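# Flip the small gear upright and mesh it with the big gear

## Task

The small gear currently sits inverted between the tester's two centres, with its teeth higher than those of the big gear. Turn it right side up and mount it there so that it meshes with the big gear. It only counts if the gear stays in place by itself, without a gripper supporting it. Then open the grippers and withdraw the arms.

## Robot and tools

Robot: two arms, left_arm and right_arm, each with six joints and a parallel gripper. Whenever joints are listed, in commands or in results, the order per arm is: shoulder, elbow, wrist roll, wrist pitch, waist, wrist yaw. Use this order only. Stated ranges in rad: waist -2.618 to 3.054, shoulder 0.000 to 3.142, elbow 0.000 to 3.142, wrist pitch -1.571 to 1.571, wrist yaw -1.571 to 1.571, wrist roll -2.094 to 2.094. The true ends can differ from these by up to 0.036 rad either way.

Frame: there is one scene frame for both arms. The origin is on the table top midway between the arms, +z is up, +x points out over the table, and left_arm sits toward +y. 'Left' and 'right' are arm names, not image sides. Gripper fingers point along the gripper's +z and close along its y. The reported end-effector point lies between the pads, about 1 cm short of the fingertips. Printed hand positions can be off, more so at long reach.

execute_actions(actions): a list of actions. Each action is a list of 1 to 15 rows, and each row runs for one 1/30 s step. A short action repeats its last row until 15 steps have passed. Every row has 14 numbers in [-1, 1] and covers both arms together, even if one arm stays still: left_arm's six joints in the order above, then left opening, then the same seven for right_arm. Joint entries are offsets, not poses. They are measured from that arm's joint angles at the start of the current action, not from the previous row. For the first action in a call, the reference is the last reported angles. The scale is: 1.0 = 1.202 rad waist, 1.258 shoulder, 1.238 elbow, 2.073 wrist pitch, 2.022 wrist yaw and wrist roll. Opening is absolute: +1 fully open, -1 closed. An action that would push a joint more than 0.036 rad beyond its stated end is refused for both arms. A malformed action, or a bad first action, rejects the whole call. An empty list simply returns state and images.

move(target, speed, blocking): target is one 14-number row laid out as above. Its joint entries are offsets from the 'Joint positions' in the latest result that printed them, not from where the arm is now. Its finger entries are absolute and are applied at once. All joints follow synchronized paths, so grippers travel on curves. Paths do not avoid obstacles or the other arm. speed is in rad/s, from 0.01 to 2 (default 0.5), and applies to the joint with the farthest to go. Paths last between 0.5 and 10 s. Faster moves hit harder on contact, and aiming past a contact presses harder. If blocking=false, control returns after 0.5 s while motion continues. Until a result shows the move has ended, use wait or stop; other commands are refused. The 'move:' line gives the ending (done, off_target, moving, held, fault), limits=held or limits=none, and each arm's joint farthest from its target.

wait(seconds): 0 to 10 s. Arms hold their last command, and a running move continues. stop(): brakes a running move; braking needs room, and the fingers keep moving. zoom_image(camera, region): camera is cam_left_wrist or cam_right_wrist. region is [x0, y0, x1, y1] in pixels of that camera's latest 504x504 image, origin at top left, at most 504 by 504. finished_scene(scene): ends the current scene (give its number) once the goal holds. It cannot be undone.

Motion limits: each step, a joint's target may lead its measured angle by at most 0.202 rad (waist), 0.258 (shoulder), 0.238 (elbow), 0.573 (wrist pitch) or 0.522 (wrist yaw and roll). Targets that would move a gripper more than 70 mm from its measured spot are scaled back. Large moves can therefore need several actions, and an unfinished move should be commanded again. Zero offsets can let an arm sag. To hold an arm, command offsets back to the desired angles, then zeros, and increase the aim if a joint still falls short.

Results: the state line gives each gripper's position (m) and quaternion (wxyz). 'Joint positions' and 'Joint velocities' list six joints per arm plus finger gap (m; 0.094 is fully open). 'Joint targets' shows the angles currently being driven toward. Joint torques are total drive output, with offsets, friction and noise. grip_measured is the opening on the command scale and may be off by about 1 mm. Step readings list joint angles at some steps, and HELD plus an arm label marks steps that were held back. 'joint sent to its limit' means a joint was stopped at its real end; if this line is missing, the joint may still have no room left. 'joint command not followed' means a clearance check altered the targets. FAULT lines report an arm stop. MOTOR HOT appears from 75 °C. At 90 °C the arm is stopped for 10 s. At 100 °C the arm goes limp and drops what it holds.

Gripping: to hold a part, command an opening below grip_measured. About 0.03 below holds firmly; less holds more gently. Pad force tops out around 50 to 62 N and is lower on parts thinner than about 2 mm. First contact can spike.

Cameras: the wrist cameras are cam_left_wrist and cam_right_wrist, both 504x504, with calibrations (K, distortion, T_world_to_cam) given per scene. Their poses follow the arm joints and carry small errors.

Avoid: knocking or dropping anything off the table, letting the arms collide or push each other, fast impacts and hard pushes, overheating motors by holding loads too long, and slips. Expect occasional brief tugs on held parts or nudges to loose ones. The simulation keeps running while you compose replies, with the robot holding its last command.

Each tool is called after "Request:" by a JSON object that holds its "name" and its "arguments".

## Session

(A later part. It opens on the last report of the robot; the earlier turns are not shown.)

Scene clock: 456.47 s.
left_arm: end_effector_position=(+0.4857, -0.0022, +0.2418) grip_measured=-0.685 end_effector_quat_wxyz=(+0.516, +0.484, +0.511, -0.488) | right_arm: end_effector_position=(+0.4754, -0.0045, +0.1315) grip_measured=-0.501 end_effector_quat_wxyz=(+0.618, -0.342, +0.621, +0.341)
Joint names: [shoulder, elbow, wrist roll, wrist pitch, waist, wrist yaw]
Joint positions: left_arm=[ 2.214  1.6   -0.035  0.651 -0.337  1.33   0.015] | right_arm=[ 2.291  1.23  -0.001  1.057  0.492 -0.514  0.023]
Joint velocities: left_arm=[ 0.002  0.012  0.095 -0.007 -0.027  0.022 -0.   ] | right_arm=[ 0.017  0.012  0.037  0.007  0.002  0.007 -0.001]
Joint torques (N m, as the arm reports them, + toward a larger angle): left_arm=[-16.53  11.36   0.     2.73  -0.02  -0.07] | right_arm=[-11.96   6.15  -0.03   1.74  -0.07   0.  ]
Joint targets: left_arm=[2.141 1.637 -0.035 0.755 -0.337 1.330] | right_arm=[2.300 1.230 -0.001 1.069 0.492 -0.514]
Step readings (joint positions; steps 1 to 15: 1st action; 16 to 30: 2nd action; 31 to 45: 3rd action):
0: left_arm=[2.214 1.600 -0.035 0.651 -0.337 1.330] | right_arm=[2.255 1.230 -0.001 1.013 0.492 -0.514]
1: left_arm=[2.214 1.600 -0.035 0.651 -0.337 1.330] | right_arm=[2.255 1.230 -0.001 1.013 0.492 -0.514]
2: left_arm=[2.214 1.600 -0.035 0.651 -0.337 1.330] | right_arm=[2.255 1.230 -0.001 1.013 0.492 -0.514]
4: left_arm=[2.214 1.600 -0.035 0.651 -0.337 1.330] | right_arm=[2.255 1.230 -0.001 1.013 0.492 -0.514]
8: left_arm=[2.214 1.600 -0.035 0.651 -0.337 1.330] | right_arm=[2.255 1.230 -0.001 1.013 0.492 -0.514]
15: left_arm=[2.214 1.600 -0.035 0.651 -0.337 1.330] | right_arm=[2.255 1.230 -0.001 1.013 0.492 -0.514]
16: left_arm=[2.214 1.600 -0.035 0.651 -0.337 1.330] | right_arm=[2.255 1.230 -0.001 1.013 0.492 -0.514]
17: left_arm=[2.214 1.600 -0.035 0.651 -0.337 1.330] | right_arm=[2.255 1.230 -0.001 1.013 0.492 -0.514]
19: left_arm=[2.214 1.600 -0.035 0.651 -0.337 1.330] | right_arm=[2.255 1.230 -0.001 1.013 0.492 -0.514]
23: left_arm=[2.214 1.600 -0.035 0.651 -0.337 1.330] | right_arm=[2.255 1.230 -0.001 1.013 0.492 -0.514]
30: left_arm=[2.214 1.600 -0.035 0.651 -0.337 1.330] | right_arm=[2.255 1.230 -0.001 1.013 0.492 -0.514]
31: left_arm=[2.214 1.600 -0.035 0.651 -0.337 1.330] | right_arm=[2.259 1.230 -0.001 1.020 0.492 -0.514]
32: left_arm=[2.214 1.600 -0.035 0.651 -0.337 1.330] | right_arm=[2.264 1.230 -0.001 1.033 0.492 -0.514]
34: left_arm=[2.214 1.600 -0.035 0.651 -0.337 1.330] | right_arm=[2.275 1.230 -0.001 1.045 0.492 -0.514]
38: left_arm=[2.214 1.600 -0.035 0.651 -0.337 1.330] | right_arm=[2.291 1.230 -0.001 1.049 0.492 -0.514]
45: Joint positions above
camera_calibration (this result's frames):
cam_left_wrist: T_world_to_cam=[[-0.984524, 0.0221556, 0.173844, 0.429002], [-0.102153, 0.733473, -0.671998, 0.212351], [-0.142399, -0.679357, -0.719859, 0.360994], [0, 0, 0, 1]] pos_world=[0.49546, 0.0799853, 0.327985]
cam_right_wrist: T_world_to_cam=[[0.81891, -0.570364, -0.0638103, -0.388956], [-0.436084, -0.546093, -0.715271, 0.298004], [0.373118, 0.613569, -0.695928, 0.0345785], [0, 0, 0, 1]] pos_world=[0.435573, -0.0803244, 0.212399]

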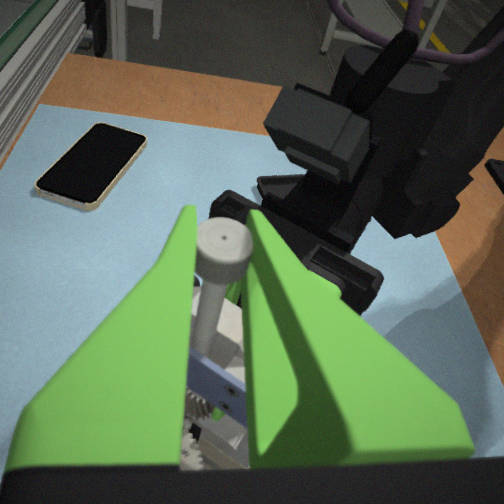

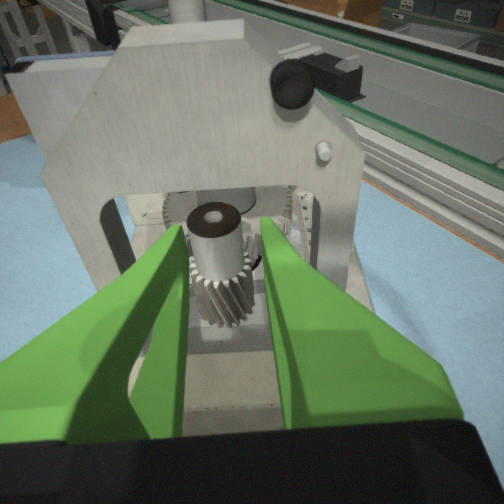

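Request:
{"name": "execute_actions", "arguments": {"actions": [[[-0.058,0.03,0,0.05,0,0,-0.72,0.021,0,0,0.012,0,-0.006,-0.5]],[[-0.058,0.03,0,0.05,0,0,-0.72,0,0,0,0,0,0,-0.6]],[[-0.058,0.03,0,0.05,0,0,-0.72,0,0,0,0,0,0,-0.675]],[[-0.058,0.03,0,0.05,0,0,-0.72,0,0.041,0,-0.007,0.009,0.005,-0.675]]]}}

Scene clock: 465.40 s.
left_arm: end_effector_position=(+0.4857, -0.0022, +0.2418) grip_measured=-0.685 end_effector_quat_wxyz=(+0.516, +0.484, +0.511, -0.488) | right_arm: end_effector_position=(+0.4770, -0.0010, +0.1333) grip_measured=-0.644 end_effector_quat_wxyz=(+0.622, -0.343, +0.615, +0.343)
Joint names: [shoulder, elbow, wrist roll, wrist pitch, waist, wrist yaw]
Joint positions: left_arm=[ 2.214  1.6   -0.035  0.651 -0.337  1.33   0.015] | right_arm=[ 2.304  1.248 -0.001  1.065  0.496 -0.516  0.017]
Joint velocities: left_arm=[-0.012 -0.027  0.022 -0.007  0.002 -0.022  0.001] | right_arm=[-0.012 -0.002 -0.022 -0.037 -0.012  0.051 -0.   ]
Joint torques (N m, as the arm reports them, + toward a larger angle): left_arm=[-16.46  11.07   0.01   2.65   0.11  -0.09] | right_arm=[-12.74   8.54   0.     1.57   0.68   0.1 ]
Joint targets: left_arm=[2.141 1.637 -0.035 0.755 -0.337 1.330] | right_arm=[2.304 1.281 -0.001 1.057 0.503 -0.508]
Step readings (joint positions; steps 1 to 15: 1st action; 16 to 30: 2nd action; 31 to 45: 3rd action; 46 to 60: 4th action):
0: left_arm=[2.214 1.600 -0.035 0.651 -0.337 1.330] | right_arm=[2.291 1.230 -0.001 1.059 0.492 -0.514]
1: left_arm=[2.214 1.600 -0.035 0.651 -0.337 1.330] | right_arm=[2.292 1.230 -0.001 1.062 0.492 -0.514]
2: left_arm=[2.214 1.600 -0.035 0.651 -0.337 1.330] | right_arm=[2.294 1.230 -0.001 1.065 0.492 -0.515]
4: left_arm=[2.214 1.600 -0.035 0.651 -0.337 1.330] | right_arm=[2.298 1.230 -0.001 1.069 0.492 -0.517]
8: left_arm=[2.214 1.600 -0.035 0.651 -0.337 1.330] | right_arm=[2.304 1.230 -0.001 1.070 0.492 -0.518]
15: left_arm=[2.214 1.600 -0.035 0.651 -0.337 1.330] | right_arm=[2.304 1.230 -0.001 1.072 0.492 -0.519]
16: left_arm=[2.214 1.600 -0.035 0.651 -0.337 1.330] | right_arm=[2.304 1.230 -0.001 1.072 0.492 -0.519]
17: left_arm=[2.214 1.600 -0.035 0.651 -0.337 1.330] | right_arm=[2.304 1.230 -0.001 1.072 0.492 -0.519]
19: left_arm=[2.214 1.600 -0.035 0.651 -0.337 1.330] | right_arm=[2.304 1.230 -0.001 1.072 0.492 -0.519]
23: left_arm=[2.214 1.600 -0.035 0.651 -0.337 1.330] | right_arm=[2.304 1.230 -0.001 1.072 0.492 -0.519]
30: left_arm=[2.214 1.600 -0.035 0.651 -0.337 1.330] | right_arm=[2.304 1.230 -0.001 1.072 0.492 -0.519]
31: left_arm=[2.214 1.600 -0.035 0.651 -0.337 1.330] | right_arm=[2.304 1.230 -0.001 1.072 0.492 -0.519]
32: left_arm=[2.214 1.600 -0.035 0.651 -0.337 1.330] | right_arm=[2.304 1.230 -0.001 1.072 0.492 -0.519]
34: left_arm=[2.214 1.600 -0.035 0.651 -0.337 1.330] | right_arm=[2.304 1.230 -0.001 1.072 0.492 -0.519]
38: left_arm=[2.214 1.600 -0.035 0.651 -0.337 1.330] | right_arm=[2.304 1.230 -0.001 1.072 0.492 -0.519]
45: left_arm=[2.214 1.600 -0.035 0.651 -0.337 1.330] | right_arm=[2.304 1.230 -0.001 1.072 0.492 -0.519]
46: left_arm=[2.214 1.600 -0.035 0.651 -0.337 1.330] | right_arm=[2.304 1.232 -0.001 1.071 0.493 -0.518]
47: left_arm=[2.214 1.600 -0.035 0.651 -0.337 1.330] | right_arm=[2.304 1.236 -0.001 1.067 0.493 -0.518]
49: left_arm=[2.214 1.600 -0.035 0.651 -0.337 1.330] | right_arm=[2.304 1.243 -0.001 1.067 0.494 -0.517]
53: left_arm=[2.214 1.600 -0.035 0.651 -0.337 1.330] | right_arm=[2.304 1.248 -0.001 1.067 0.495 -0.516]
60: Joint positions above
camera_calibration (this result's frames):
cam_left_wrist: T_world_to_cam=[[-0.984524, 0.0221556, 0.173844, 0.429002], [-0.102153, 0.733473, -0.671998, 0.212351], [-0.142399, -0.679357, -0.719859, 0.360994], [0, 0, 0, 1]] pos_world=[0.49546, 0.0799853, 0.327985]
cam_right_wrist: T_world_to_cam=[[0.822696, -0.565574, -0.0574198, -0.390792], [-0.424233, -0.543567, -0.724266, 0.29747], [0.378414, 0.62021, -0.687126, 0.0294125], [0, 0, 0, 1]] pos_world=[0.436569, -0.0775689, 0.213218]

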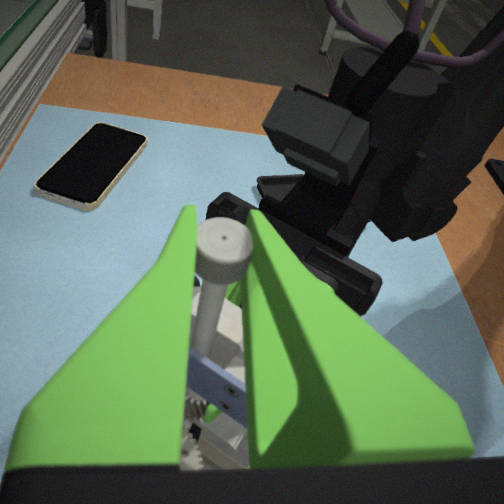

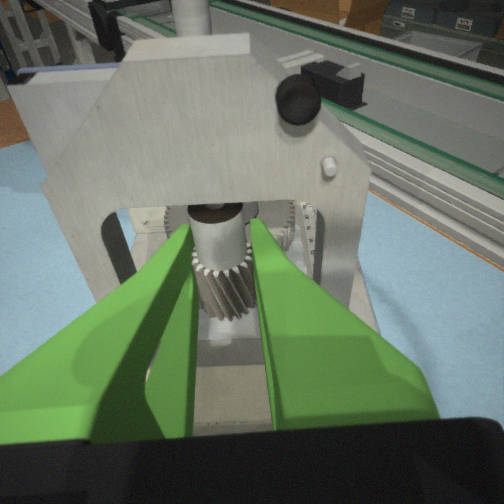

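Request:
{"name": "execute_actions", "arguments": {"actions": [[[-0.058,0.03,0,0.05,0,0,-0.72,0.018,0.048,0,-0.015,0.012,0.008,-0.675]]]}}

Request:
{"name": "zoom_image", "arguments": {"camera": "cam_left_wrist", "region": [150, 340, 280, 470]}}

Scene clock: 471.80 s.
left_arm: end_effector_position=(+0.4857, -0.0022, +0.2418) grip_measured=-0.685 end_effector_quat_wxyz=(+0.516, +0.484, +0.511, -0.488) | right_arm: end_effector_position=(+0.4795, +0.0044, +0.1324) grip_measured=-0.644 end_effector_quat_wxyz=(+0.619, -0.343, +0.617, +0.343)
Joint names: [shoulder, elbow, wrist roll, wrist pitch, waist, wrist yaw]
Joint positions: left_arm=[ 2.214  1.6   -0.035  0.651 -0.337  1.33   0.015] | right_arm=[ 2.315  1.274 -0.001  1.043  0.504 -0.508  0.017]
Joint velocities: left_arm=[ 0.007 -0.017 -0.037  0.007 -0.002  0.051  0.   ] | right_arm=[ 0.007  0.002 -0.051 -0.037  0.007 -0.037  0.001]
Joint torques (N m, as the arm reports them, + toward a larger angle): left_arm=[-16.31  11.18   0.01   2.66  -0.01  -0.09] | right_arm=[-12.01   8.77  -0.02   1.61   0.58   0.06]
Joint targets: left_arm=[2.141 1.637 -0.035 0.755 -0.337 1.330] | right_arm=[2.327 1.308 -0.001 1.034 0.510 -0.500]
Step readings (joint positions):
0: left_arm=[2.214 1.600 -0.035 0.651 -0.337 1.330] | right_arm=[2.304 1.248 -0.001 1.065 0.496 -0.516]
1: left_arm=[2.214 1.600 -0.035 0.651 -0.337 1.330] | right_arm=[2.305 1.252 -0.001 1.062 0.497 -0.516]
2: left_arm=[2.214 1.600 -0.035 0.651 -0.337 1.330] | right_arm=[2.309 1.260 -0.001 1.058 0.497 -0.514]
4: left_arm=[2.214 1.600 -0.035 0.651 -0.337 1.330] | right_arm=[2.314 1.271 -0.001 1.052 0.500 -0.511]
8: left_arm=[2.214 1.600 -0.035 0.651 -0.337 1.330] | right_arm=[2.315 1.274 -0.001 1.047 0.503 -0.509]
15: Joint positions above
camera_calibration (this result's frames):
cam_left_wrist: T_world_to_cam=[[-0.984524, 0.0221556, 0.173844, 0.429002], [-0.102153, 0.733473, -0.671998, 0.212351], [-0.142399, -0.679357, -0.719859, 0.360994], [0, 0, 0, 1]] pos_world=[0.49546, 0.0799853, 0.327985]
cam_right_wrist: T_world_to_cam=[[0.822319, -0.565777, -0.0607247, -0.389229], [-0.42884, -0.546049, -0.719672, 0.302409], [0.374015, 0.617841, -0.691654, 0.0271818], [0, 0, 0, 1]] pos_world=[0.439589, -0.0718809, 0.2128]

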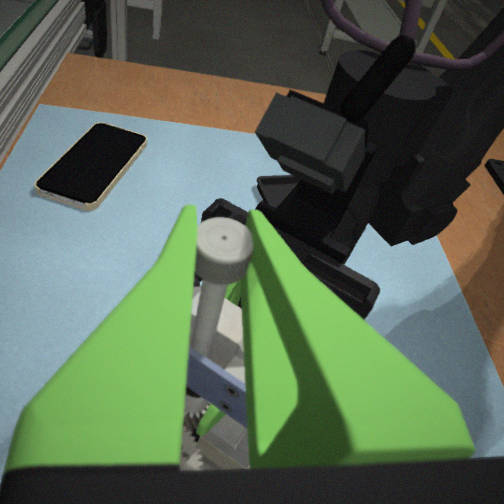

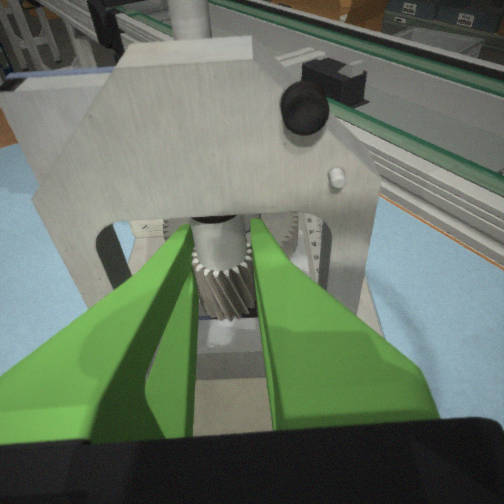

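Region (150, 340, 280, 470) of cam_left_wrist's 504x504 image, scaled by 3.877, with more detail than that image has.

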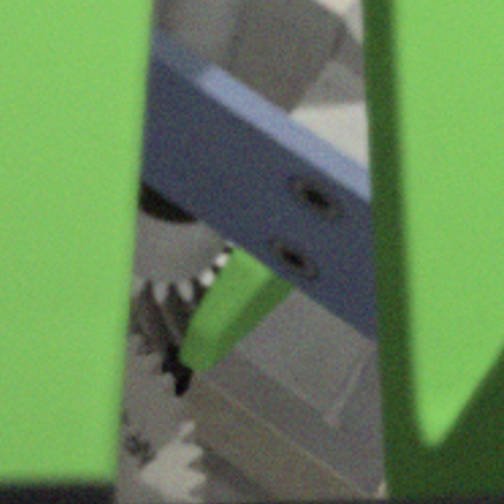

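Request:
{"name": "execute_actions", "arguments": {"actions": [[[-0.058,0.03,0,0.05,0,0,-0.72,0.014,0.036,0,-0.004,0.008,0.007,-0.675]]]}}

Request:
{"name": "zoom_image", "arguments": {"camera": "cam_left_wrist", "region": [150, 340, 280, 470]}}

Scene clock: 479.20 s.
left_arm: end_effector_position=(+0.4857, -0.0022, +0.2418) grip_measured=-0.685 end_effector_quat_wxyz=(+0.516, +0.484, +0.511, -0.488) | right_arm: end_effector_position=(+0.4804, +0.0039, +0.1322) grip_measured=-0.644 end_effector_quat_wxyz=(+0.620, -0.341, +0.619, +0.341)
Joint names: [shoulder, elbow, wrist roll, wrist pitch, waist, wrist yaw]
Joint positions: left_arm=[ 2.214  1.6   -0.035  0.651 -0.337  1.33   0.015] | right_arm=[ 2.315  1.274 -0.001  1.043  0.504 -0.502  0.017]
Joint velocities: left_arm=[-0.002 -0.007 -0.051 -0.022  0.002 -0.007 -0.   ] | right_arm=[-0.012 -0.022 -0.037 -0.007  0.002  0.022  0.   ]
Joint torques (N m, as the arm reports them, + toward a larger angle): left_arm=[-16.31  11.17   0.01   2.7    0.25  -0.09] | right_arm=[-11.4    9.67  -0.04   1.59   0.77   0.12]
Joint targets: left_arm=[2.141 1.637 -0.035 0.755 -0.337 1.330] | right_arm=[2.332 1.318 -0.001 1.035 0.513 -0.494]
Step readings (joint positions):
0: left_arm=[2.214 1.600 -0.035 0.651 -0.337 1.330] | right_arm=[2.315 1.274 -0.001 1.043 0.504 -0.508]
1: left_arm=[2.214 1.600 -0.035 0.651 -0.337 1.330] | right_arm=[2.315 1.274 -0.001 1.043 0.504 -0.507]
2: left_arm=[2.214 1.600 -0.035 0.651 -0.337 1.330] | right_arm=[2.315 1.274 -0.001 1.043 0.504 -0.506]
4: left_arm=[2.214 1.600 -0.035 0.651 -0.337 1.330] | right_arm=[2.315 1.274 -0.001 1.043 0.504 -0.505]
8: left_arm=[2.214 1.600 -0.035 0.651 -0.337 1.330] | right_arm=[2.315 1.274 -0.001 1.043 0.504 -0.503]
15: Joint positions above
camera_calibration (this result's frames):
cam_left_wrist: T_world_to_cam=[[-0.984524, 0.0221556, 0.173844, 0.429002], [-0.102153, 0.733473, -0.671998, 0.212351], [-0.142399, -0.679357, -0.719859, 0.360994], [0, 0, 0, 1]] pos_world=[0.49546, 0.0799853, 0.327985]
cam_right_wrist: T_world_to_cam=[[0.819027, -0.570495, -0.0610741, -0.38861], [-0.432443, -0.543842, -0.719186, 0.304017], [0.377077, 0.615444, -0.692128, 0.0256761], [0, 0, 0, 1]] pos_world=[0.440071, -0.072165, 0.212682]

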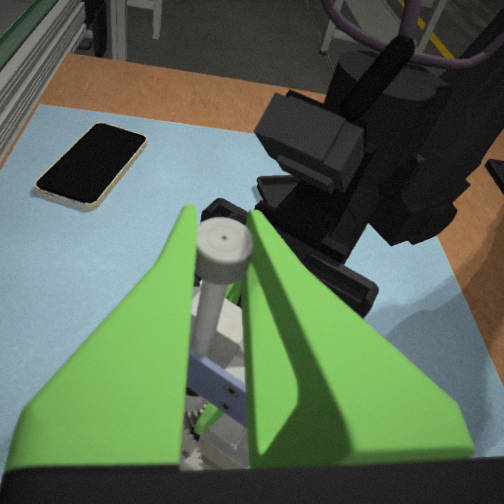

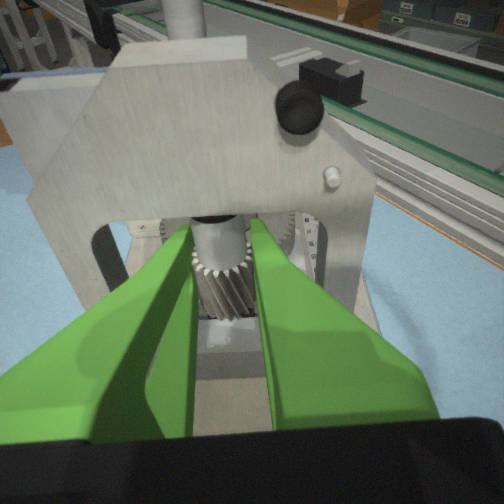

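Region (150, 340, 280, 470) of cam_left_wrist's 504x504 image, scaled by 3.877, with more detail than that image has.

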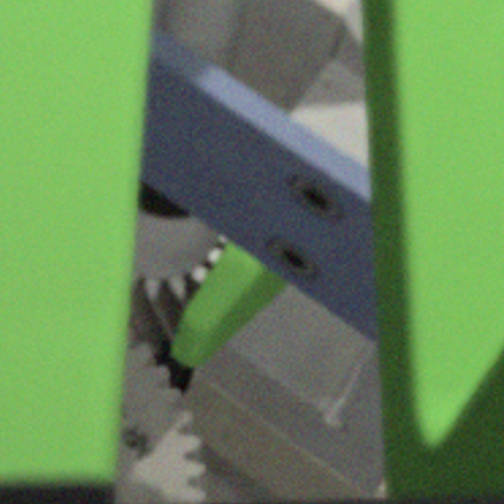

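Request:
{"name": "execute_actions", "arguments": {"actions": [[[-0.03,0.025,0,0.04,0,0,-0.72,0.012,0.034,0,0,0.01,0,-0.675]],[[-0.018,0.02,0,0.03,0,0,-0.72,0.012,0.034,0,0,0.01,0,-0.675]],[[-0.015,0.015,0,0.025,0,0,-0.72,0.014,0.03,0,0,0.008,0,-0.675]],[[-0.012,0.01,0,0.02,0,0,-0.72,0.014,0.03,0,0,0.008,0,-0.675]],[[-0.005,0.01,0,0.01,0,0,-0.72,0.014,0.03,0,0,0.008,0,-0.675]],[[0,0.01,0,0,0,0,-0.72,0.014,0.03,0,0,0.006,0,-0.675]]]}}

Request:
{"name": "zoom_image", "arguments": {"camera": "cam_left_wrist", "region": [150, 320, 300, 470]}}

Scene clock: 489.80 s.
left_arm: end_effector_position=(+0.4858, -0.0029, +0.2286) grip_measured=-0.685 end_effector_quat_wxyz=(+0.505, +0.484, +0.514, -0.496) | right_arm: end_effector_position=(+0.4800, +0.0045, +0.1307) grip_measured=-0.644 end_effector_quat_wxyz=(+0.619, -0.342, +0.620, +0.341)
Joint names: [shoulder, elbow, wrist roll, wrist pitch, waist, wrist yaw]
Joint positions: left_arm=[ 2.24   1.6   -0.032  0.651 -0.337  1.347  0.015] | right_arm=[ 2.317  1.274 -0.001  1.042  0.505 -0.501  0.017]
Joint velocities: left_arm=[-0.002 -0.002 -0.022  0.051 -0.017 -0.051 -0.002] | right_arm=[-0.007 -0.002 -0.022  0.037 -0.007 -0.051  0.001]
Joint torques (N m, as the arm reports them, + toward a larger angle): left_arm=[-11.96   8.89   0.03   1.64   0.04   0.03] | right_arm=[-11.4    8.97   0.02   1.7    0.65   0.  ]
Joint targets: left_arm=[2.239 1.612 -0.032 0.651 -0.337 1.346] | right_arm=[2.335 1.311 -0.001 1.042 0.513 -0.502]
Step readings (joint positions; steps 1 to 15: 1st action; 16 to 30: 2nd action; 31 to 45: 3rd action; 46 to 60: 4th action; 61 to 75: 5th action; 76 to 90: 6th action):
0: left_arm=[2.214 1.600 -0.035 0.651 -0.337 1.330] | right_arm=[2.315 1.274 -0.001 1.043 0.504 -0.502]
1: left_arm=[2.214 1.600 -0.035 0.651 -0.337 1.330] | right_arm=[2.315 1.274 -0.001 1.043 0.504 -0.502]
2: left_arm=[2.214 1.600 -0.035 0.651 -0.337 1.330] | right_arm=[2.315 1.274 -0.001 1.043 0.504 -0.502]
4: left_arm=[2.214 1.600 -0.035 0.651 -0.337 1.330] | right_arm=[2.315 1.274 -0.001 1.043 0.505 -0.502]
8: left_arm=[2.214 1.600 -0.035 0.651 -0.337 1.330] | right_arm=[2.315 1.274 -0.001 1.043 0.505 -0.502]
15: left_arm=[2.214 1.600 -0.035 0.651 -0.337 1.330] | right_arm=[2.315 1.274 -0.001 1.043 0.505 -0.502]
16: left_arm=[2.216 1.600 -0.036 0.651 -0.337 1.330] | right_arm=[2.315 1.274 -0.001 1.043 0.505 -0.502]
17: left_arm=[2.217 1.600 -0.036 0.651 -0.337 1.331] | right_arm=[2.315 1.274 -0.001 1.043 0.505 -0.502]
19: left_arm=[2.221 1.600 -0.036 0.651 -0.337 1.334] | right_arm=[2.315 1.274 -0.001 1.043 0.505 -0.502]
23: left_arm=[2.224 1.600 -0.036 0.651 -0.337 1.336] | right_arm=[2.315 1.274 -0.001 1.043 0.505 -0.502]
30: left_arm=[2.224 1.600 -0.036 0.651 -0.337 1.336] | right_arm=[2.315 1.274 -0.001 1.043 0.505 -0.502]
31: left_arm=[2.225 1.600 -0.036 0.651 -0.337 1.336] | right_arm=[2.315 1.274 -0.001 1.043 0.505 -0.502]
32: left_arm=[2.226 1.600 -0.036 0.651 -0.337 1.337] | right_arm=[2.315 1.274 -0.001 1.043 0.505 -0.502]
34: left_arm=[2.229 1.600 -0.036 0.651 -0.337 1.339] | right_arm=[2.315 1.274 -0.001 1.043 0.505 -0.502]
38: left_arm=[2.231 1.600 -0.035 0.651 -0.337 1.341] | right_arm=[2.315 1.274 -0.001 1.043 0.505 -0.502]
45: left_arm=[2.231 1.600 -0.035 0.651 -0.337 1.341] | right_arm=[2.315 1.274 -0.001 1.043 0.505 -0.502]
46: left_arm=[2.231 1.600 -0.035 0.651 -0.337 1.341] | right_arm=[2.315 1.274 -0.001 1.043 0.505 -0.502]
47: left_arm=[2.232 1.600 -0.035 0.651 -0.337 1.341] | right_arm=[2.315 1.274 -0.001 1.043 0.505 -0.502]
49: left_arm=[2.234 1.600 -0.034 0.651 -0.337 1.343] | right_arm=[2.315 1.274 -0.001 1.043 0.505 -0.502]
53: left_arm=[2.235 1.600 -0.034 0.651 -0.337 1.344] | right_arm=[2.315 1.274 -0.001 1.043 0.505 -0.502]
60: left_arm=[2.235 1.600 -0.034 0.651 -0.337 1.344] | right_arm=[2.315 1.274 -0.001 1.043 0.505 -0.502]
61: left_arm=[2.236 1.600 -0.034 0.651 -0.337 1.344] | right_arm=[2.315 1.274 -0.001 1.043 0.505 -0.502]
62: left_arm=[2.237 1.600 -0.033 0.651 -0.337 1.344] | right_arm=[2.315 1.274 -0.001 1.042 0.505 -0.502]
64: left_arm=[2.238 1.600 -0.033 0.651 -0.337 1.346] | right_arm=[2.317 1.274 -0.001 1.042 0.505 -0.502]
68: left_arm=[2.239 1.600 -0.032 0.651 -0.337 1.346] | right_arm=[2.317 1.274 -0.001 1.042 0.505 -0.502]
75: left_arm=[2.239 1.600 -0.032 0.651 -0.337 1.346] | right_arm=[2.317 1.274 -0.001 1.042 0.505 -0.502]
76: left_arm=[2.240 1.600 -0.032 0.651 -0.337 1.346] | right_arm=[2.317 1.274 -0.001 1.042 0.505 -0.502]
77: left_arm=[2.240 1.600 -0.032 0.651 -0.337 1.346] | right_arm=[2.317 1.274 -0.001 1.042 0.505 -0.502]
79: left_arm=[2.240 1.600 -0.032 0.651 -0.337 1.347] | right_arm=[2.317 1.274 -0.001 1.042 0.505 -0.501]
83: left_arm=[2.240 1.600 -0.032 0.651 -0.337 1.347] | right_arm=[2.317 1.274 -0.001 1.042 0.505 -0.501]
90: Joint positions above
camera_calibration (this result's frames):
cam_left_wrist: T_world_to_cam=[[-0.979974, 0.0372645, 0.195609, 0.424216], [-0.104809, 0.738724, -0.665809, 0.203888], [-0.169312, -0.672977, -0.720024, 0.364162], [0, 0, 0, 1]] pos_world=[0.498747, 0.0786471, 0.314975]
cam_right_wrist: T_world_to_cam=[[0.81908, -0.570274, -0.0624183, -0.387889], [-0.434153, -0.545069, -0.717225, 0.3037], [0.374992, 0.614563, -0.694041, 0.0256315], [0, 0, 0, 1]] pos_world=[0.439953, -0.0714179, 0.211399]

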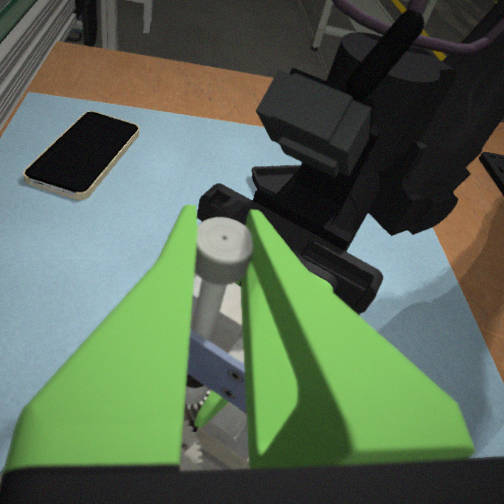

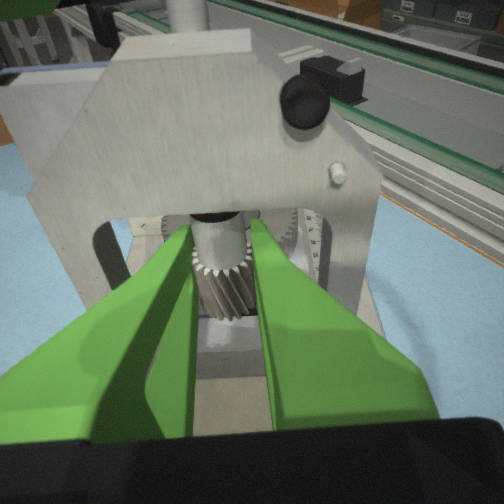

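Region (150, 320, 300, 470) of cam_left_wrist's 504x504 image, scaled by 3.360, with more detail than that image has.

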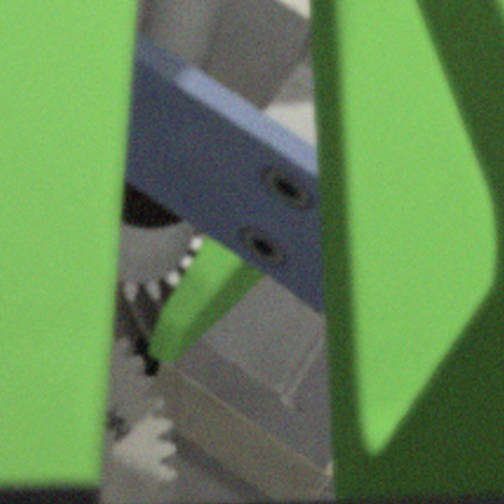

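Request:
{"name": "execute_actions", "arguments": {"actions": [[[0.005,0.01,0,0,0,0,-0.72,0.02,0.045,0,0,0.01,0.005,-0.675]],[[0.005,0.01,0,0,0,0,-0.72,0.016,0.04,0,0,0.008,0.004,-0.675]]]}}

Scene clock: 495.13 s.
left_arm: end_effector_position=(+0.4859, -0.0029, +0.2251) grip_measured=-0.685 end_effector_quat_wxyz=(+0.503, +0.485, +0.514, -0.498) | right_arm: end_effector_position=(+0.4805, +0.0060, +0.1290) grip_measured=-0.644 end_effector_quat_wxyz=(+0.618, -0.344, +0.618, +0.343)
Joint names: [shoulder, elbow, wrist roll, wrist pitch, waist, wrist yaw]
Joint positions: left_arm=[ 2.247  1.6   -0.029  0.651 -0.337  1.351  0.015] | right_arm=[ 2.326  1.283 -0.001  1.042  0.505 -0.508  0.017]
Joint velocities: left_arm=[-0.002 -0.007  0.007  0.022  0.007 -0.066 -0.   ] | right_arm=[-0.002 -0.007 -0.051 -0.022  0.017 -0.066 -0.001]
Joint torques (N m, as the arm reports them, + toward a larger angle): left_arm=[-11.21   8.87   0.01   1.71   0.35  -0.01] | right_arm=[-11.12   9.93  -0.01   1.67   0.87   0.09]
Joint targets: left_arm=[2.253 1.612 -0.029 0.651 -0.337 1.351] | right_arm=[2.346 1.332 -0.001 1.042 0.515 -0.499]
Step readings (joint positions; steps 1 to 15: 1st action; 16 to 30: 2nd action):
0: left_arm=[2.240 1.600 -0.032 0.651 -0.337 1.347] | right_arm=[2.317 1.274 -0.001 1.042 0.505 -0.501]
1: left_arm=[2.241 1.600 -0.031 0.651 -0.337 1.347] | right_arm=[2.318 1.277 -0.001 1.042 0.506 -0.501]
2: left_arm=[2.243 1.600 -0.031 0.651 -0.337 1.348] | right_arm=[2.322 1.281 -0.001 1.042 0.506 -0.502]
4: left_arm=[2.247 1.600 -0.029 0.651 -0.337 1.350] | right_arm=[2.326 1.283 -0.001 1.042 0.506 -0.506]
8: left_arm=[2.247 1.600 -0.029 0.651 -0.337 1.351] | right_arm=[2.326 1.283 -0.001 1.042 0.505 -0.507]
15: left_arm=[2.247 1.600 -0.029 0.651 -0.337 1.351] | right_arm=[2.326 1.283 -0.001 1.042 0.505 -0.507]
16: left_arm=[2.247 1.600 -0.029 0.651 -0.337 1.351] | right_arm=[2.326 1.283 -0.001 1.042 0.505 -0.508]
17: left_arm=[2.247 1.600 -0.029 0.651 -0.337 1.351] | right_arm=[2.326 1.283 -0.001 1.042 0.505 -0.508]
19: left_arm=[2.247 1.600 -0.029 0.651 -0.337 1.351] | right_arm=[2.326 1.283 -0.001 1.042 0.505 -0.508]
23: left_arm=[2.247 1.600 -0.029 0.651 -0.337 1.351] | right_arm=[2.326 1.283 -0.001 1.042 0.505 -0.508]
30: Joint positions above
camera_calibration (this result's frames):
cam_left_wrist: T_world_to_cam=[[-0.97917, 0.0407328, 0.198913, 0.423845], [-0.1042, 0.74001, -0.664475, 0.200999], [-0.174264, -0.671361, -0.720352, 0.364198], [0, 0, 0, 1]] pos_world=[0.499427, 0.0785022, 0.311601]
cam_right_wrist: T_world_to_cam=[[0.822761, -0.564949, -0.0624257, -0.38939], [-0.430612, -0.547867, -0.717227, 0.301788], [0.370996, 0.616987, -0.694038, 0.0252735], [0, 0, 0, 1]] pos_world=[0.440952, -0.070239, 0.209684]

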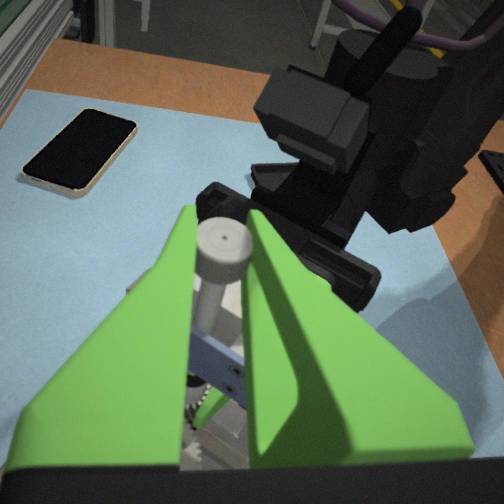

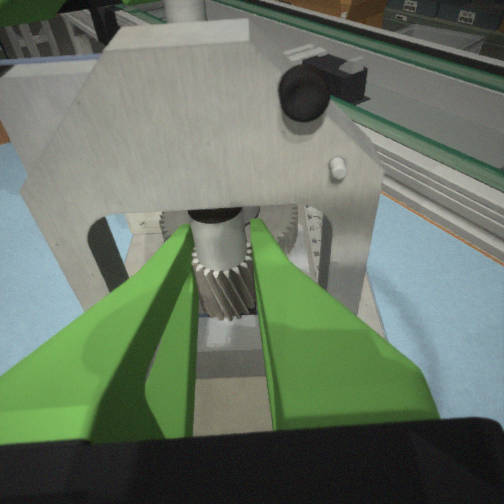

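Seated. Release and retreat.

Request:
{"name": "execute_actions", "arguments": {"actions": [[[0,0.01,0,0,0,0,-0.72,0,0,0,0,0,0,-0.675],[0,0.01,0,0,0,0,-0.72,0,0,0,0,0,0,-0.675],[0,0.01,0,0,0,0,-0.72,0,0,0,0,0,0,-0.675],[0,0.01,0,0,0,0,0.3,0,0,0,0,0,0,-0.42]]]}}

Request:
{"name": "move", "arguments": {"target": [0,0.01,0,0,0.12,0,0.3,-0.17,-0.29,0,0.08,-0.08,-0.045,-0.42], "speed": 0.2}}

Request:
{"name": "zoom_image", "arguments": {"camera": "cam_left_wrist", "region": [150, 180, 350, 380]}}

Scene clock: 502.47 s.
left_arm: end_effector_position=(+0.4859, -0.0029, +0.2251) grip_measured=+0.297 end_effector_quat_wxyz=(+0.503, +0.485, +0.514, -0.497) | right_arm: end_effector_position=(+0.4806, +0.0056, +0.1290) grip_measured=-0.422 end_effector_quat_wxyz=(+0.618, -0.344, +0.618, +0.343)
Joint names: [shoulder, elbow, wrist roll, wrist pitch, waist, wrist yaw]
Joint positions: left_arm=[ 2.247  1.6   -0.028  0.651 -0.337  1.351  0.061] | right_arm=[ 2.326  1.283 -0.001  1.042  0.504 -0.51   0.027]
Joint velocities: left_arm=[ 0.002 -0.022 -0.066 -0.051  0.007 -0.007 -0.   ] | right_arm=[ 0.002  0.007 -0.11  -0.022 -0.022 -0.007 -0.   ]
Joint torques (N m, as the arm reports them, + toward a larger angle): left_arm=[-11.54   9.02   0.05   1.67  -0.23   0.01] | right_arm=[-13.04   6.12   0.     1.67   0.06   0.03]
Joint targets: left_arm=[2.247 1.612 -0.029 0.651 -0.337 1.351] | right_arm=[2.326 1.283 -0.001 1.042 0.505 -0.508]
Step readings (joint positions):
0: left_arm=[2.247 1.600 -0.029 0.651 -0.337 1.351] | right_arm=[2.326 1.283 -0.001 1.042 0.505 -0.508]
1: left_arm=[2.247 1.600 -0.029 0.651 -0.337 1.351] | right_arm=[2.326 1.283 -0.001 1.042 0.505 -0.509]
2: left_arm=[2.247 1.600 -0.028 0.651 -0.337 1.351] | right_arm=[2.326 1.283 -0.001 1.042 0.504 -0.510]
4: left_arm=[2.247 1.600 -0.028 0.651 -0.337 1.351] | right_arm=[2.326 1.283 -0.001 1.042 0.504 -0.510]
8: left_arm=[2.247 1.600 -0.028 0.651 -0.337 1.351] | right_arm=[2.326 1.283 -0.001 1.042 0.504 -0.510]
15: Joint positions above
camera_calibration (this result's frames):
cam_left_wrist: T_world_to_cam=[[-0.979246, 0.0407298, 0.19854, 0.423966], [-0.103947, 0.740019, -0.664505, 0.200883], [-0.173989, -0.671351, -0.720427, 0.364081], [0, 0, 0, 1]] pos_world=[0.499394, 0.0785011, 0.311608]
cam_right_wrist: T_world_to_cam=[[0.823407, -0.564007, -0.0624284, -0.389959], [-0.429986, -0.548358, -0.717228, 0.301337], [0.370289, 0.617413, -0.694037, 0.0257921], [0, 0, 0, 1]] pos_world=[0.441115, -0.0706231, 0.209684]

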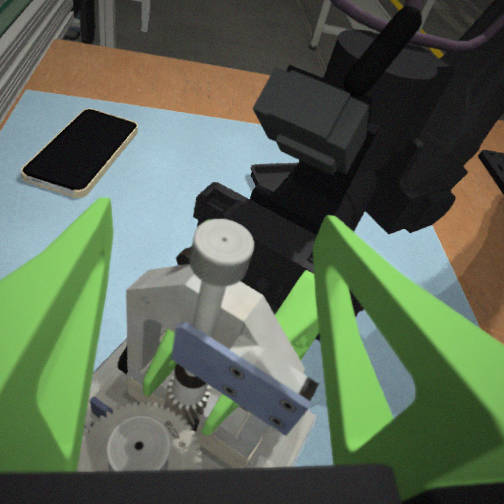

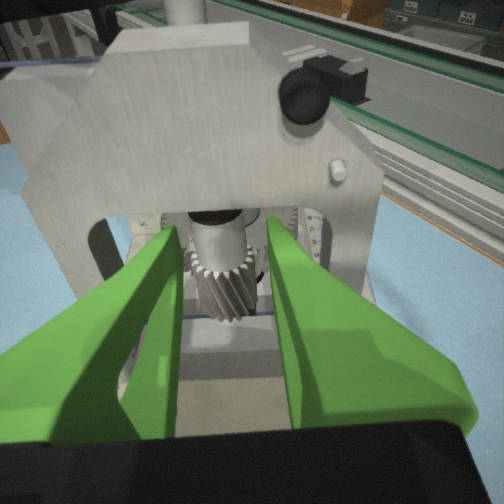

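Scene clock: 504.73 s.
left_arm: end_effector_position=(+0.5183, +0.0675, +0.2251) grip_measured=+0.297 end_effector_quat_wxyz=(+0.537, +0.448, +0.547, -0.461) | right_arm: end_effector_position=(+0.4372, -0.0582, +0.1374) grip_measured=-0.422 end_effector_quat_wxyz=(+0.622, -0.342, +0.616, +0.341)
Joint names: [shoulder, elbow, wrist roll, wrist pitch, waist, wrist yaw]
Joint positions: left_arm=[ 2.247  1.6   -0.028  0.651 -0.197  1.351  0.061] | right_arm=[ 2.138  0.946 -0.001  1.199  0.415 -0.593  0.027]
Joint velocities: left_arm=[ 0.017  0.012  0.022 -0.11  -0.037  0.022  0.001] | right_arm=[ 0.012  0.012 -0.037 -0.007  0.007 -0.095  0.001]
Joint torques (N m, as the arm reports them, + toward a larger angle): left_arm=[-11.69   8.65  -0.02   1.65   0.41  -0.1 ] | right_arm=[-12.94   3.88  -0.03   1.68  -0.6   -0.05]
Joint targets: left_arm=[2.247 1.612 -0.028 0.651 -0.192 1.351] | right_arm=[2.112 0.924 -0.001 1.208 0.408 -0.601]
move: off_target (right_arm); limits=none; left_arm: farthest joint: the elbow, 0.012 radians from its target (0.012 radians at the start); right_arm: farthest joint: the shoulder, 0.025 radians from its target (0.214 radians at the start)
camera_calibration (this result's frames):
cam_left_wrist: T_world_to_cam=[[-0.975349, -0.0963173, 0.19854, 0.460108], [-0.206196, 0.718274, -0.664505, 0.206661], [-0.0786029, -0.689062, -0.720427, 0.368712], [0, 0, 0, 1]] pos_world=[0.52036, 0.149943, 0.311608]
cam_right_wrist: T_world_to_cam=[[0.820189, -0.569147, -0.0579723, -0.38926], [-0.42806, -0.543308, -0.722206, 0.253805], [0.379545, 0.617161, -0.689244, 0.0823555], [0, 0, 0, 1]] pos_world=[0.396653, -0.134479, 0.217496]

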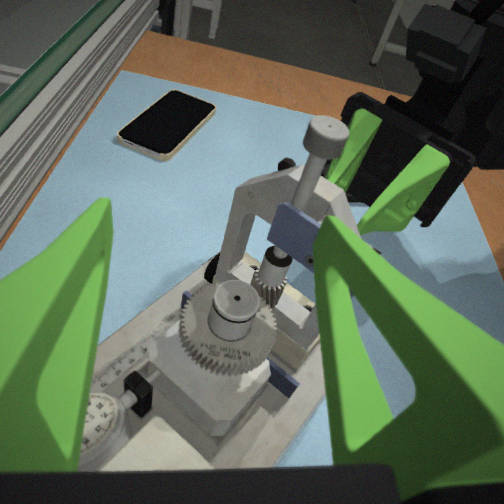

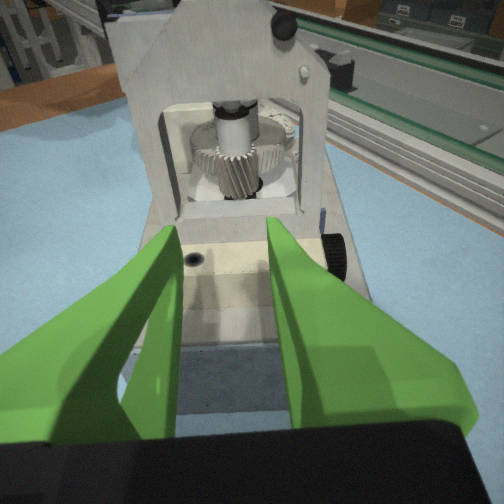

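Region (150, 180, 350, 380) of cam_left_wrist's 504x504 image, scaled by 2.520, with more detail than that image has.

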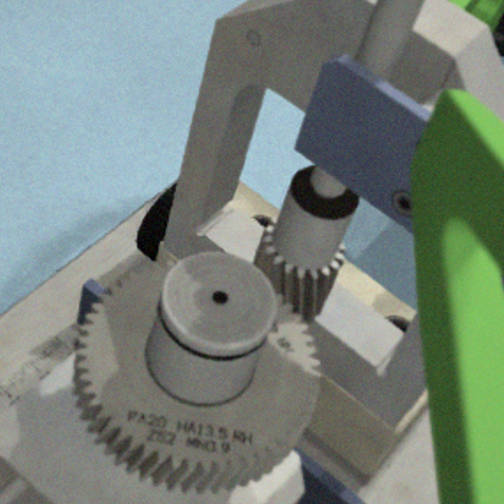

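Request:
{"name": "move", "arguments": {"target": [-0.5,-0.3,0,0,0.25,0,0.3,-0.4,-0.2,0,0,-0.2,0,-0.42], "speed": 0.8}}

Request:
{"name": "finished_scene", "arguments": {"scene": 1}}

Scene clock: 509.03 s.
left_arm: end_effector_position=(+0.4197, +0.1938, +0.3780) grip_measured=+0.297 end_effector_quat_wxyz=(+0.662, +0.428, +0.535, -0.304) | right_arm: end_effector_position=(+0.4174, -0.1839, +0.2809) grip_measured=-0.422 end_effector_quat_wxyz=(+0.744, -0.284, +0.554, +0.244)
Joint names: [shoulder, elbow, wrist roll, wrist pitch, waist, wrist yaw]
Joint positions: left_arm=[ 1.621  1.244 -0.028  0.656  0.102  1.351  0.061] | right_arm=[ 1.652  0.724 -0.001  1.203  0.179 -0.593  0.027]
Joint velocities: left_arm=[-0.022 -0.022 -0.051 -0.11  -0.032  0.051  0.001] | right_arm=[-0.017  0.002 -0.007  0.066  0.002 -0.037  0.002]
Joint torques (N m, as the arm reports them, + toward a larger angle): left_arm=[-7.12  6.66  0.02  1.4   0.29 -0.18] | right_arm=[-8.34  4.42  0.    1.43 -0.48  0.08]
Joint targets: left_arm=[1.618 1.228 -0.028 0.651 0.103 1.351] | right_arm=[1.634 0.698 -0.001 1.198 0.174 -0.593]
move: off_target (right_arm); limits=none; left_arm: farthest joint: the elbow, 0.015 radians from its target (0.371 radians at the start); right_arm: farthest joint: the elbow, 0.026 radians from its target (0.247 radians at the start)
camera_calibration (this result's frames):
cam_left_wrist: T_world_to_cam=[[-0.92072, -0.383454, -0.0723714, 0.480843], [-0.225069, 0.673334, -0.704248, 0.228844], [0.318777, -0.632127, -0.706256, 0.374958], [0, 0, 0, 1]] pos_world=[0.374699, 0.267313, 0.460779]
cam_right_wrist: T_world_to_cam=[[0.661609, -0.745315, 0.0823432, -0.441838], [-0.332872, -0.390324, -0.858396, 0.3074], [0.671915, 0.540512, -0.506336, 0.078849], [0, 0, 0, 1]] pos_world=[0.341669, -0.251942, 0.340177]

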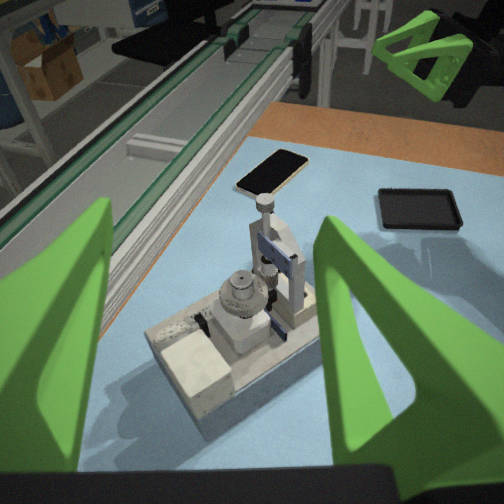

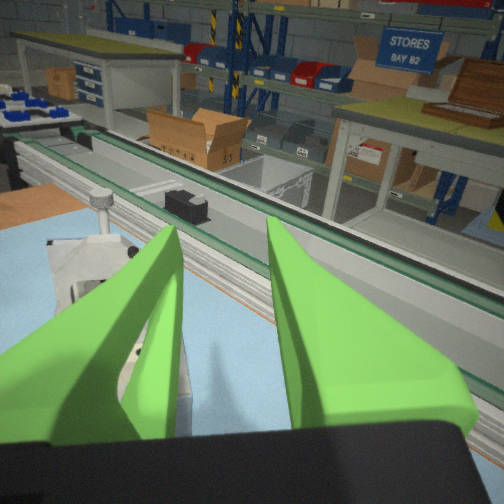

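The scene is finished: the task was done.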